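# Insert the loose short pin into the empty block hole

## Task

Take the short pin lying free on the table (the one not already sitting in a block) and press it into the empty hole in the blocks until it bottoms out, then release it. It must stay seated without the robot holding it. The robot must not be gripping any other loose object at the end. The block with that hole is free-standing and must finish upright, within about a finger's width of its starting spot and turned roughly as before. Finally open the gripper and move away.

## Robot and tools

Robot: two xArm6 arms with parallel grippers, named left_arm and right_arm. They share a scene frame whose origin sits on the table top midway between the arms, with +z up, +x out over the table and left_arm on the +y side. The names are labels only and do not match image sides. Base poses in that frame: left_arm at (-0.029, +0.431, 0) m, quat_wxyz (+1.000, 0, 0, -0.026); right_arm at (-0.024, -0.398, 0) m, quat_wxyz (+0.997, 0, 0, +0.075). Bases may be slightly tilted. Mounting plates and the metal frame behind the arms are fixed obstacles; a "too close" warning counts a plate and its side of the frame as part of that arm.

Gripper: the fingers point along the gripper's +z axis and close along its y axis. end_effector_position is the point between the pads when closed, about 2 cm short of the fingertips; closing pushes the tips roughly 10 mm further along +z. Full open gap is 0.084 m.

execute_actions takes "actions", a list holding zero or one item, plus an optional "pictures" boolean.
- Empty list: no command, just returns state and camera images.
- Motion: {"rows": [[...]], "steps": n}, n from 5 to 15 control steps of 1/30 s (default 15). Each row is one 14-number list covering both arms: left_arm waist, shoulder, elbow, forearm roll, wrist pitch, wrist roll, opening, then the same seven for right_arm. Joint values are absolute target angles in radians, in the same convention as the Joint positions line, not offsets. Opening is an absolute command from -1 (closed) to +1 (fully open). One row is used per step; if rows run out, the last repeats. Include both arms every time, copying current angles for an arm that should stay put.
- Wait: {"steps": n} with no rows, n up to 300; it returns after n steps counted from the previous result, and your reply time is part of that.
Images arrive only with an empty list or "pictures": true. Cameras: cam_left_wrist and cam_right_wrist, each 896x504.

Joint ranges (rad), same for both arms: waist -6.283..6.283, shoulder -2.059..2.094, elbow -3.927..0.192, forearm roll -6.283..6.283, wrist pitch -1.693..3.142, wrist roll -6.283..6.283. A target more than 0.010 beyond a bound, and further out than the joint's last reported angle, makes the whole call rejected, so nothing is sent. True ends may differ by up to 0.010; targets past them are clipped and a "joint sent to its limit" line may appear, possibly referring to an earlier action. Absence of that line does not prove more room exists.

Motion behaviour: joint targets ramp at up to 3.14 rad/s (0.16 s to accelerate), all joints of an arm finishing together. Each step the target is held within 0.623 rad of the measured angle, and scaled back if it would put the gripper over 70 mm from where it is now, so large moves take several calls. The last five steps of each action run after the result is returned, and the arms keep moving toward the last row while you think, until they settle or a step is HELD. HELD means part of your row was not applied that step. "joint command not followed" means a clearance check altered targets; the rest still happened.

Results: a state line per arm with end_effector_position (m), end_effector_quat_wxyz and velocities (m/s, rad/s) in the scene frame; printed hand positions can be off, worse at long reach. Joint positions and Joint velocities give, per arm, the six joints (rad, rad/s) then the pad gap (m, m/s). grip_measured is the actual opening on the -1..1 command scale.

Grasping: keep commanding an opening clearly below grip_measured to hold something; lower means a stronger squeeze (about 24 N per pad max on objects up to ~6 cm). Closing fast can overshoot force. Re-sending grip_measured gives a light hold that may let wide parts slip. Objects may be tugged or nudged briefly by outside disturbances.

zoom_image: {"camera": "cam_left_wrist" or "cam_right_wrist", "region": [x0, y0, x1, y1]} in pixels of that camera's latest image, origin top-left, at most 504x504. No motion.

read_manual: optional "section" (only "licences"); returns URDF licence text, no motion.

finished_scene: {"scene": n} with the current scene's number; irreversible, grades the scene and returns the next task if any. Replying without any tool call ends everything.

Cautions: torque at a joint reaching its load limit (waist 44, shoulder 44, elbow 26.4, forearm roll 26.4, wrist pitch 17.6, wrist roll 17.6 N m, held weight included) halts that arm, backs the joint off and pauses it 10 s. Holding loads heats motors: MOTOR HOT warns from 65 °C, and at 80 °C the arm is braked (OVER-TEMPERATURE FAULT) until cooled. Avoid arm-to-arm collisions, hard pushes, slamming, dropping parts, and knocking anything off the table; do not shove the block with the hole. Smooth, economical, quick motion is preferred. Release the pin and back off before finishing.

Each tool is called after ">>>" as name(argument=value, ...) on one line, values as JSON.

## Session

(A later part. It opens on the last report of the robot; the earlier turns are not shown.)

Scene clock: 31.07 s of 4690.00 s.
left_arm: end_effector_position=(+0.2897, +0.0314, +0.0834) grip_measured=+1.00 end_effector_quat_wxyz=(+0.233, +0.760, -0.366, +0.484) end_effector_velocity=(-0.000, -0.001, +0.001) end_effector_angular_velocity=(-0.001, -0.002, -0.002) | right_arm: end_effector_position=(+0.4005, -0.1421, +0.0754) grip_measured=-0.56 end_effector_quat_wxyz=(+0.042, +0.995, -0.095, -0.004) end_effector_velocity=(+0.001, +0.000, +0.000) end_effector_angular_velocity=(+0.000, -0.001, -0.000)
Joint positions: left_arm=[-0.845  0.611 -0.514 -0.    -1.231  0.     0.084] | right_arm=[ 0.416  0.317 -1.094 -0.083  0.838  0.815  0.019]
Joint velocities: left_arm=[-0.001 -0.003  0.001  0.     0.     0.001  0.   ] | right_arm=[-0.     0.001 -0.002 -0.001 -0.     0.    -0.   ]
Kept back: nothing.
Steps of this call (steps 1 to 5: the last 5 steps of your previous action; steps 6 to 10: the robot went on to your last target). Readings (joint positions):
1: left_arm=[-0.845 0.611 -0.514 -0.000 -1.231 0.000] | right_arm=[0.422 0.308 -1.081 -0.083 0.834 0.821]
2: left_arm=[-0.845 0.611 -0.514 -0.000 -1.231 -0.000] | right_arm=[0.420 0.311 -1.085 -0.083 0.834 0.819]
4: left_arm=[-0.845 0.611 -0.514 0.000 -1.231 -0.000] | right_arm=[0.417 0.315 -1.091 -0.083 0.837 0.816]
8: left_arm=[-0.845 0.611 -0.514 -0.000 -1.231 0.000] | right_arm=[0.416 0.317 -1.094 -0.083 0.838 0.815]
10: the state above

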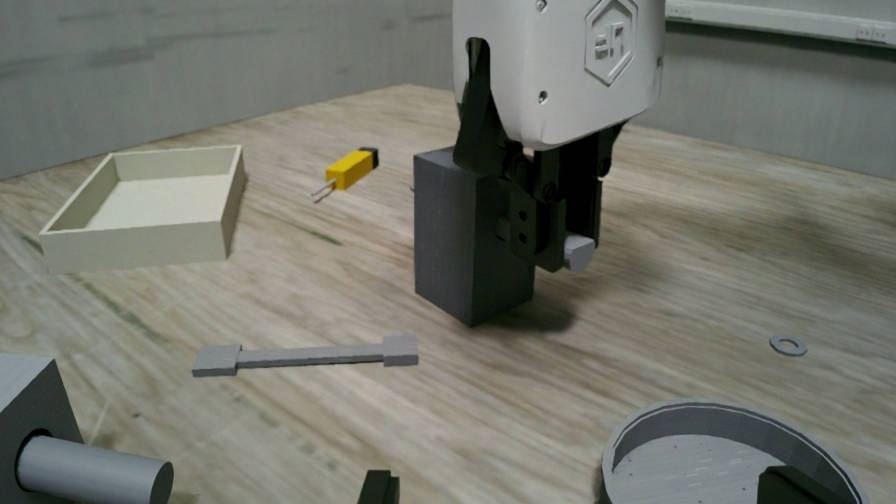

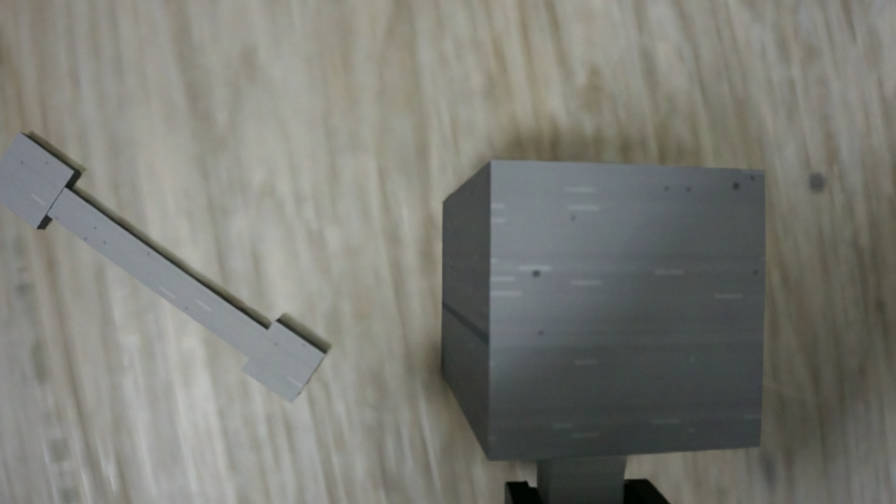

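>>> execute_actions(actions=[{"rows": [[-0.845, 0.611, -0.514, 0, -1.231, 0, 1, 0.4155, 0.3173, -1.0946, -0.0833, 0.8372, 0.8145, -0.7],[-0.845, 0.611, -0.514, 0, -1.231, 0, 1, 0.4155, 0.3173, -1.0946, -0.0833, 0.8372, 0.8145, -0.58],[-0.845, 0.611, -0.514, 0, -1.231, 0, 1, 0.4155, 0.3173, -1.0946, -0.0833, 0.8372, 0.8145, -0.52],[-0.845, 0.611, -0.514, 0, -1.231, 0, 1, 0.4155, 0.3173, -1.0946, -0.0833, 0.8372, 0.8145, -0.46],[-0.845, 0.611, -0.514, 0, -1.231, 0, 1, 0.4155, 0.3173, -1.0946, -0.0833, 0.8372, 0.8145, -0.38],[-0.845, 0.611, -0.514, 0, -1.231, 0, 1, 0.4155, 0.3173, -1.0946, -0.0833, 0.8372, 0.8145, -0.28],[-0.845, 0.611, -0.514, 0, -1.231, 0, 1, 0.4155, 0.3173, -1.0946, -0.0833, 0.8372, 0.8145, -0.15],[-0.845, 0.611, -0.514, 0, -1.231, 0, 1, 0.4155, 0.3173, -1.0946, -0.0833, 0.8372, 0.8145, 0.0],[-0.845, 0.611, -0.514, 0, -1.231, 0, 1, 0.4155, 0.3173, -1.0946, -0.0833, 0.8372, 0.8145, 0.1],[-0.845, 0.611, -0.514, 0, -1.231, 0, 1, 0.4155, 0.313, -1.0946, -0.0833, 0.8415, 0.8145, 0.1],[-0.845, 0.611, -0.514, 0, -1.231, 0, 1, 0.4155, 0.304, -1.0946, -0.0833, 0.8505, 0.8145, 0.1],[-0.845, 0.611, -0.514, 0, -1.231, 0, 1, 0.4155, 0.29, -1.0946, -0.0833, 0.8645, 0.8145, 0.1],[-0.845, 0.611, -0.514, 0, -1.231, 0, 1, 0.4155, 0.272, -1.0946, -0.0833, 0.8825, 0.8145, 0.1],[-0.845, 0.611, -0.514, 0, -1.231, 0, 1, 0.4155, 0.25, -1.0946, -0.0833, 0.9045, 0.8145, 0.1],[-0.845, 0.611, -0.514, 0, -1.231, 0, 1, 0.4155, 0.225, -1.0946, -0.0833, 0.9295, 0.8145, 0.1]], "steps": 15}])

>>> execute_actions(actions=[{"rows": [[-0.845, 0.611, -0.514, 0, -1.231, 0, 1, 0.4155, 0.195, -1.0946, -0.0833, 0.9595, 0.8145, 0.1],[-0.845, 0.611, -0.514, 0, -1.231, 0, 1, 0.4155, 0.165, -1.0946, -0.0833, 0.9895, 0.8145, 0.1],[-0.845, 0.611, -0.514, 0, -1.231, 0, 1, 0.4155, 0.135, -1.0946, -0.0833, 1.0195, 0.8145, 0.1],[-0.845, 0.611, -0.514, 0, -1.231, 0, 1, 0.4155, 0.105, -1.0946, -0.0833, 1.0495, 0.8145, 0.1],[-0.845, 0.611, -0.514, 0, -1.231, 0, 1, 0.4155, 0.075, -1.0946, -0.0833, 1.0795, 0.8145, 0.1],[-0.845, 0.611, -0.514, 0, -1.231, 0, 1, 0.4155, 0.05, -1.0946, -0.0833, 1.1045, 0.8145, 0.1],[-0.845, 0.611, -0.514, 0, -1.231, 0, 1, 0.4155, 0.03, -1.0946, -0.0833, 1.1245, 0.8145, 0.1],[-0.845, 0.611, -0.514, 0, -1.231, 0, 1, 0.4155, 0.015, -1.0946, -0.0833, 1.1395, 0.8145, 0.1],[-0.845, 0.611, -0.514, 0, -1.231, 0, 1, 0.4155, 0.005, -1.0946, -0.0833, 1.1495, 0.8145, 0.1],[-0.845, 0.611, -0.514, 0, -1.231, 0, 1, 0.4155, 0.0, -1.0946, -0.0833, 1.1545, 0.8145, 0.1]], "steps": 15}])

>>> execute_actions(actions=[{"steps": 8}], pictures=true)

Scene clock: 32.37 s of 4690.00 s.
left_arm: end_effector_position=(+0.2897, +0.0314, +0.0834) grip_measured=+1.00 end_effector_quat_wxyz=(+0.233, +0.760, -0.366, +0.484) end_effector_velocity=(+0.000, +0.000, +0.000) end_effector_angular_velocity=(-0.001, +0.000, +0.001) | right_arm: end_effector_position=(+0.4014, -0.1420, +0.0761) grip_measured=+0.07 end_effector_quat_wxyz=(+0.042, +0.995, -0.096, -0.003) end_effector_velocity=(-0.009, -0.005, +0.002) end_effector_angular_velocity=(-0.016, +0.024, -0.000)
Joint positions: left_arm=[-0.845  0.611 -0.514  0.    -1.231  0.     0.084] | right_arm=[ 0.415  0.317 -1.095 -0.083  0.837  0.815  0.047]
Joint velocities: left_arm=[ 0.    -0.001  0.    -0.    -0.    -0.001  0.   ] | right_arm=[ 0.002 -0.016  0.01   0.002  0.035 -0.001  0.04 ]
Steps of this call (steps 1 to 29: the robot went on to your last target; steps 30 to 39: the first 10 steps of this action). Readings (joint positions):
30: left_arm=[-0.845 0.611 -0.514 -0.000 -1.231 0.000] | right_arm=[0.415 0.317 -1.095 -0.083 0.837 0.814]
31: left_arm=[-0.845 0.611 -0.514 -0.000 -1.231 -0.000] | right_arm=[0.415 0.317 -1.095 -0.083 0.837 0.814]
33: left_arm=[-0.845 0.611 -0.514 0.000 -1.231 0.000] | right_arm=[0.415 0.317 -1.095 -0.083 0.837 0.814]
37: left_arm=[-0.845 0.611 -0.514 0.000 -1.231 0.000] | right_arm=[0.415 0.317 -1.096 -0.084 0.836 0.815]
39: the state above

Scene clock: 32.87 s of 4690.00 s.
left_arm: end_effector_position=(+0.2897, +0.0314, +0.0834) grip_measured=+1.00 end_effector_quat_wxyz=(+0.233, +0.760, -0.366, +0.484) end_effector_velocity=(+0.000, -0.000, +0.001) end_effector_angular_velocity=(-0.001, -0.001, -0.000) | right_arm: end_effector_position=(+0.3743, -0.1648, +0.1997) grip_measured=+0.09 end_effector_quat_wxyz=(+0.045, +0.993, -0.105, +0.003) end_effector_velocity=(-0.070, -0.053, +0.206) end_effector_angular_velocity=(-0.002, -0.033, -0.035)
Joint positions: left_arm=[-0.845  0.611 -0.514  0.    -1.231  0.     0.084] | right_arm=[ 0.415  0.025 -1.097 -0.083  1.125  0.815  0.048]
Joint velocities: left_arm=[-0.    -0.002  0.     0.     0.     0.    -0.   ] | right_arm=[-0.    -0.505 -0.008 -0.     0.488 -0.     0.   ]
Steps of this call (steps 1 to 5: the last 5 steps of your previous action; steps 6 to 15: the first 10 steps of this action). Readings (joint positions):
6: left_arm=[-0.845 0.611 -0.514 0.000 -1.231 -0.000] | right_arm=[0.415 0.259 -1.093 -0.083 0.898 0.814]
7: left_arm=[-0.845 0.611 -0.514 0.000 -1.231 0.000] | right_arm=[0.415 0.237 -1.094 -0.083 0.919 0.814]
9: left_arm=[-0.845 0.611 -0.514 0.000 -1.231 -0.000] | right_arm=[0.415 0.184 -1.095 -0.083 0.971 0.814]
13: left_arm=[-0.845 0.611 -0.514 -0.000 -1.231 0.000] | right_arm=[0.415 0.069 -1.097 -0.083 1.082 0.815]
15: the state above

Scene clock: 33.13 s of 4690.00 s.
left_arm: end_effector_position=(+0.2897, +0.0314, +0.0834) grip_measured=+1.00 end_effector_quat_wxyz=(+0.233, +0.760, -0.366, +0.484) end_effector_velocity=(+0.000, -0.000, -0.000) end_effector_angular_velocity=(-0.000, -0.000, -0.000) | right_arm: end_effector_position=(+0.3680, -0.1693, +0.2067) grip_measured=+0.09 end_effector_quat_wxyz=(+0.049, +0.993, -0.106, -0.001) end_effector_velocity=(+0.002, +0.001, +0.005) end_effector_angular_velocity=(+0.004, -0.009, +0.002)
Joint positions: left_arm=[-0.845  0.611 -0.514  0.    -1.231  0.     0.084] | right_arm=[ 0.415  0.002 -1.093 -0.083  1.154  0.814  0.048]
Joint velocities: left_arm=[-0.     0.001 -0.001  0.    -0.    -0.     0.   ] | right_arm=[ 0.    -0.003 -0.009 -0.001  0.002 -0.001  0.   ]
Kept back: nothing.
Steps of this call (steps 1 to 5: the last 5 steps of your previous action; steps 6 to 8: the robot went on to your last target). Readings (joint positions):
1: left_arm=[-0.845 0.611 -0.514 -0.000 -1.231 -0.000] | right_arm=[0.416 0.012 -1.098 -0.083 1.138 0.815]
2: left_arm=[-0.845 0.611 -0.514 -0.000 -1.231 0.000] | right_arm=[0.416 0.004 -1.098 -0.083 1.146 0.815]
4: left_arm=[-0.845 0.611 -0.514 -0.000 -1.231 -0.000] | right_arm=[0.416 0.001 -1.095 -0.083 1.152 0.815]
8: the state above

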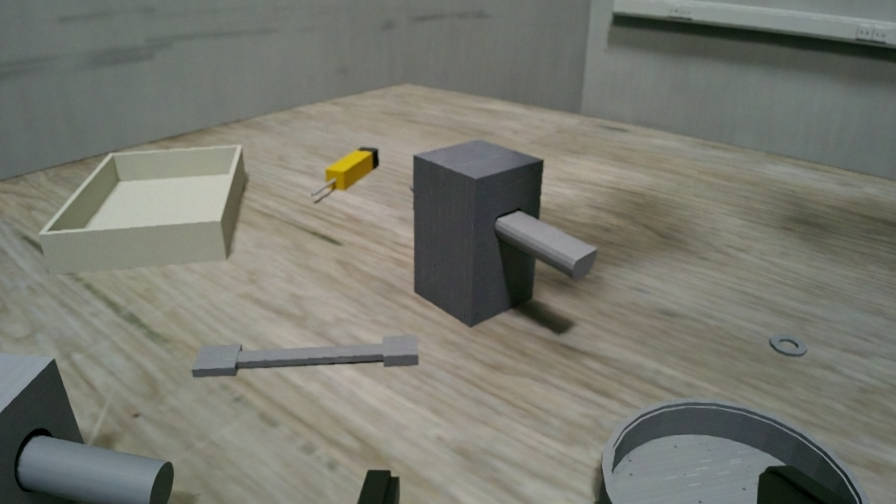

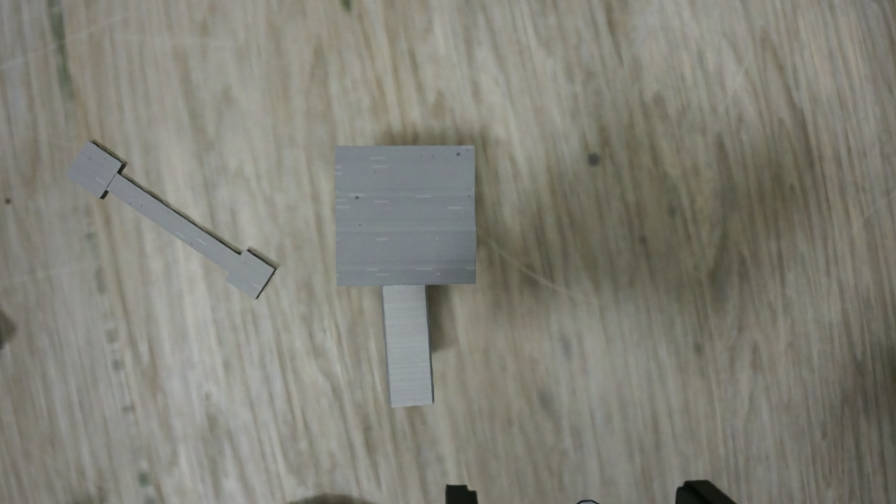

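>>> finished_scene(scene=1)

The scene is finished: the task was done.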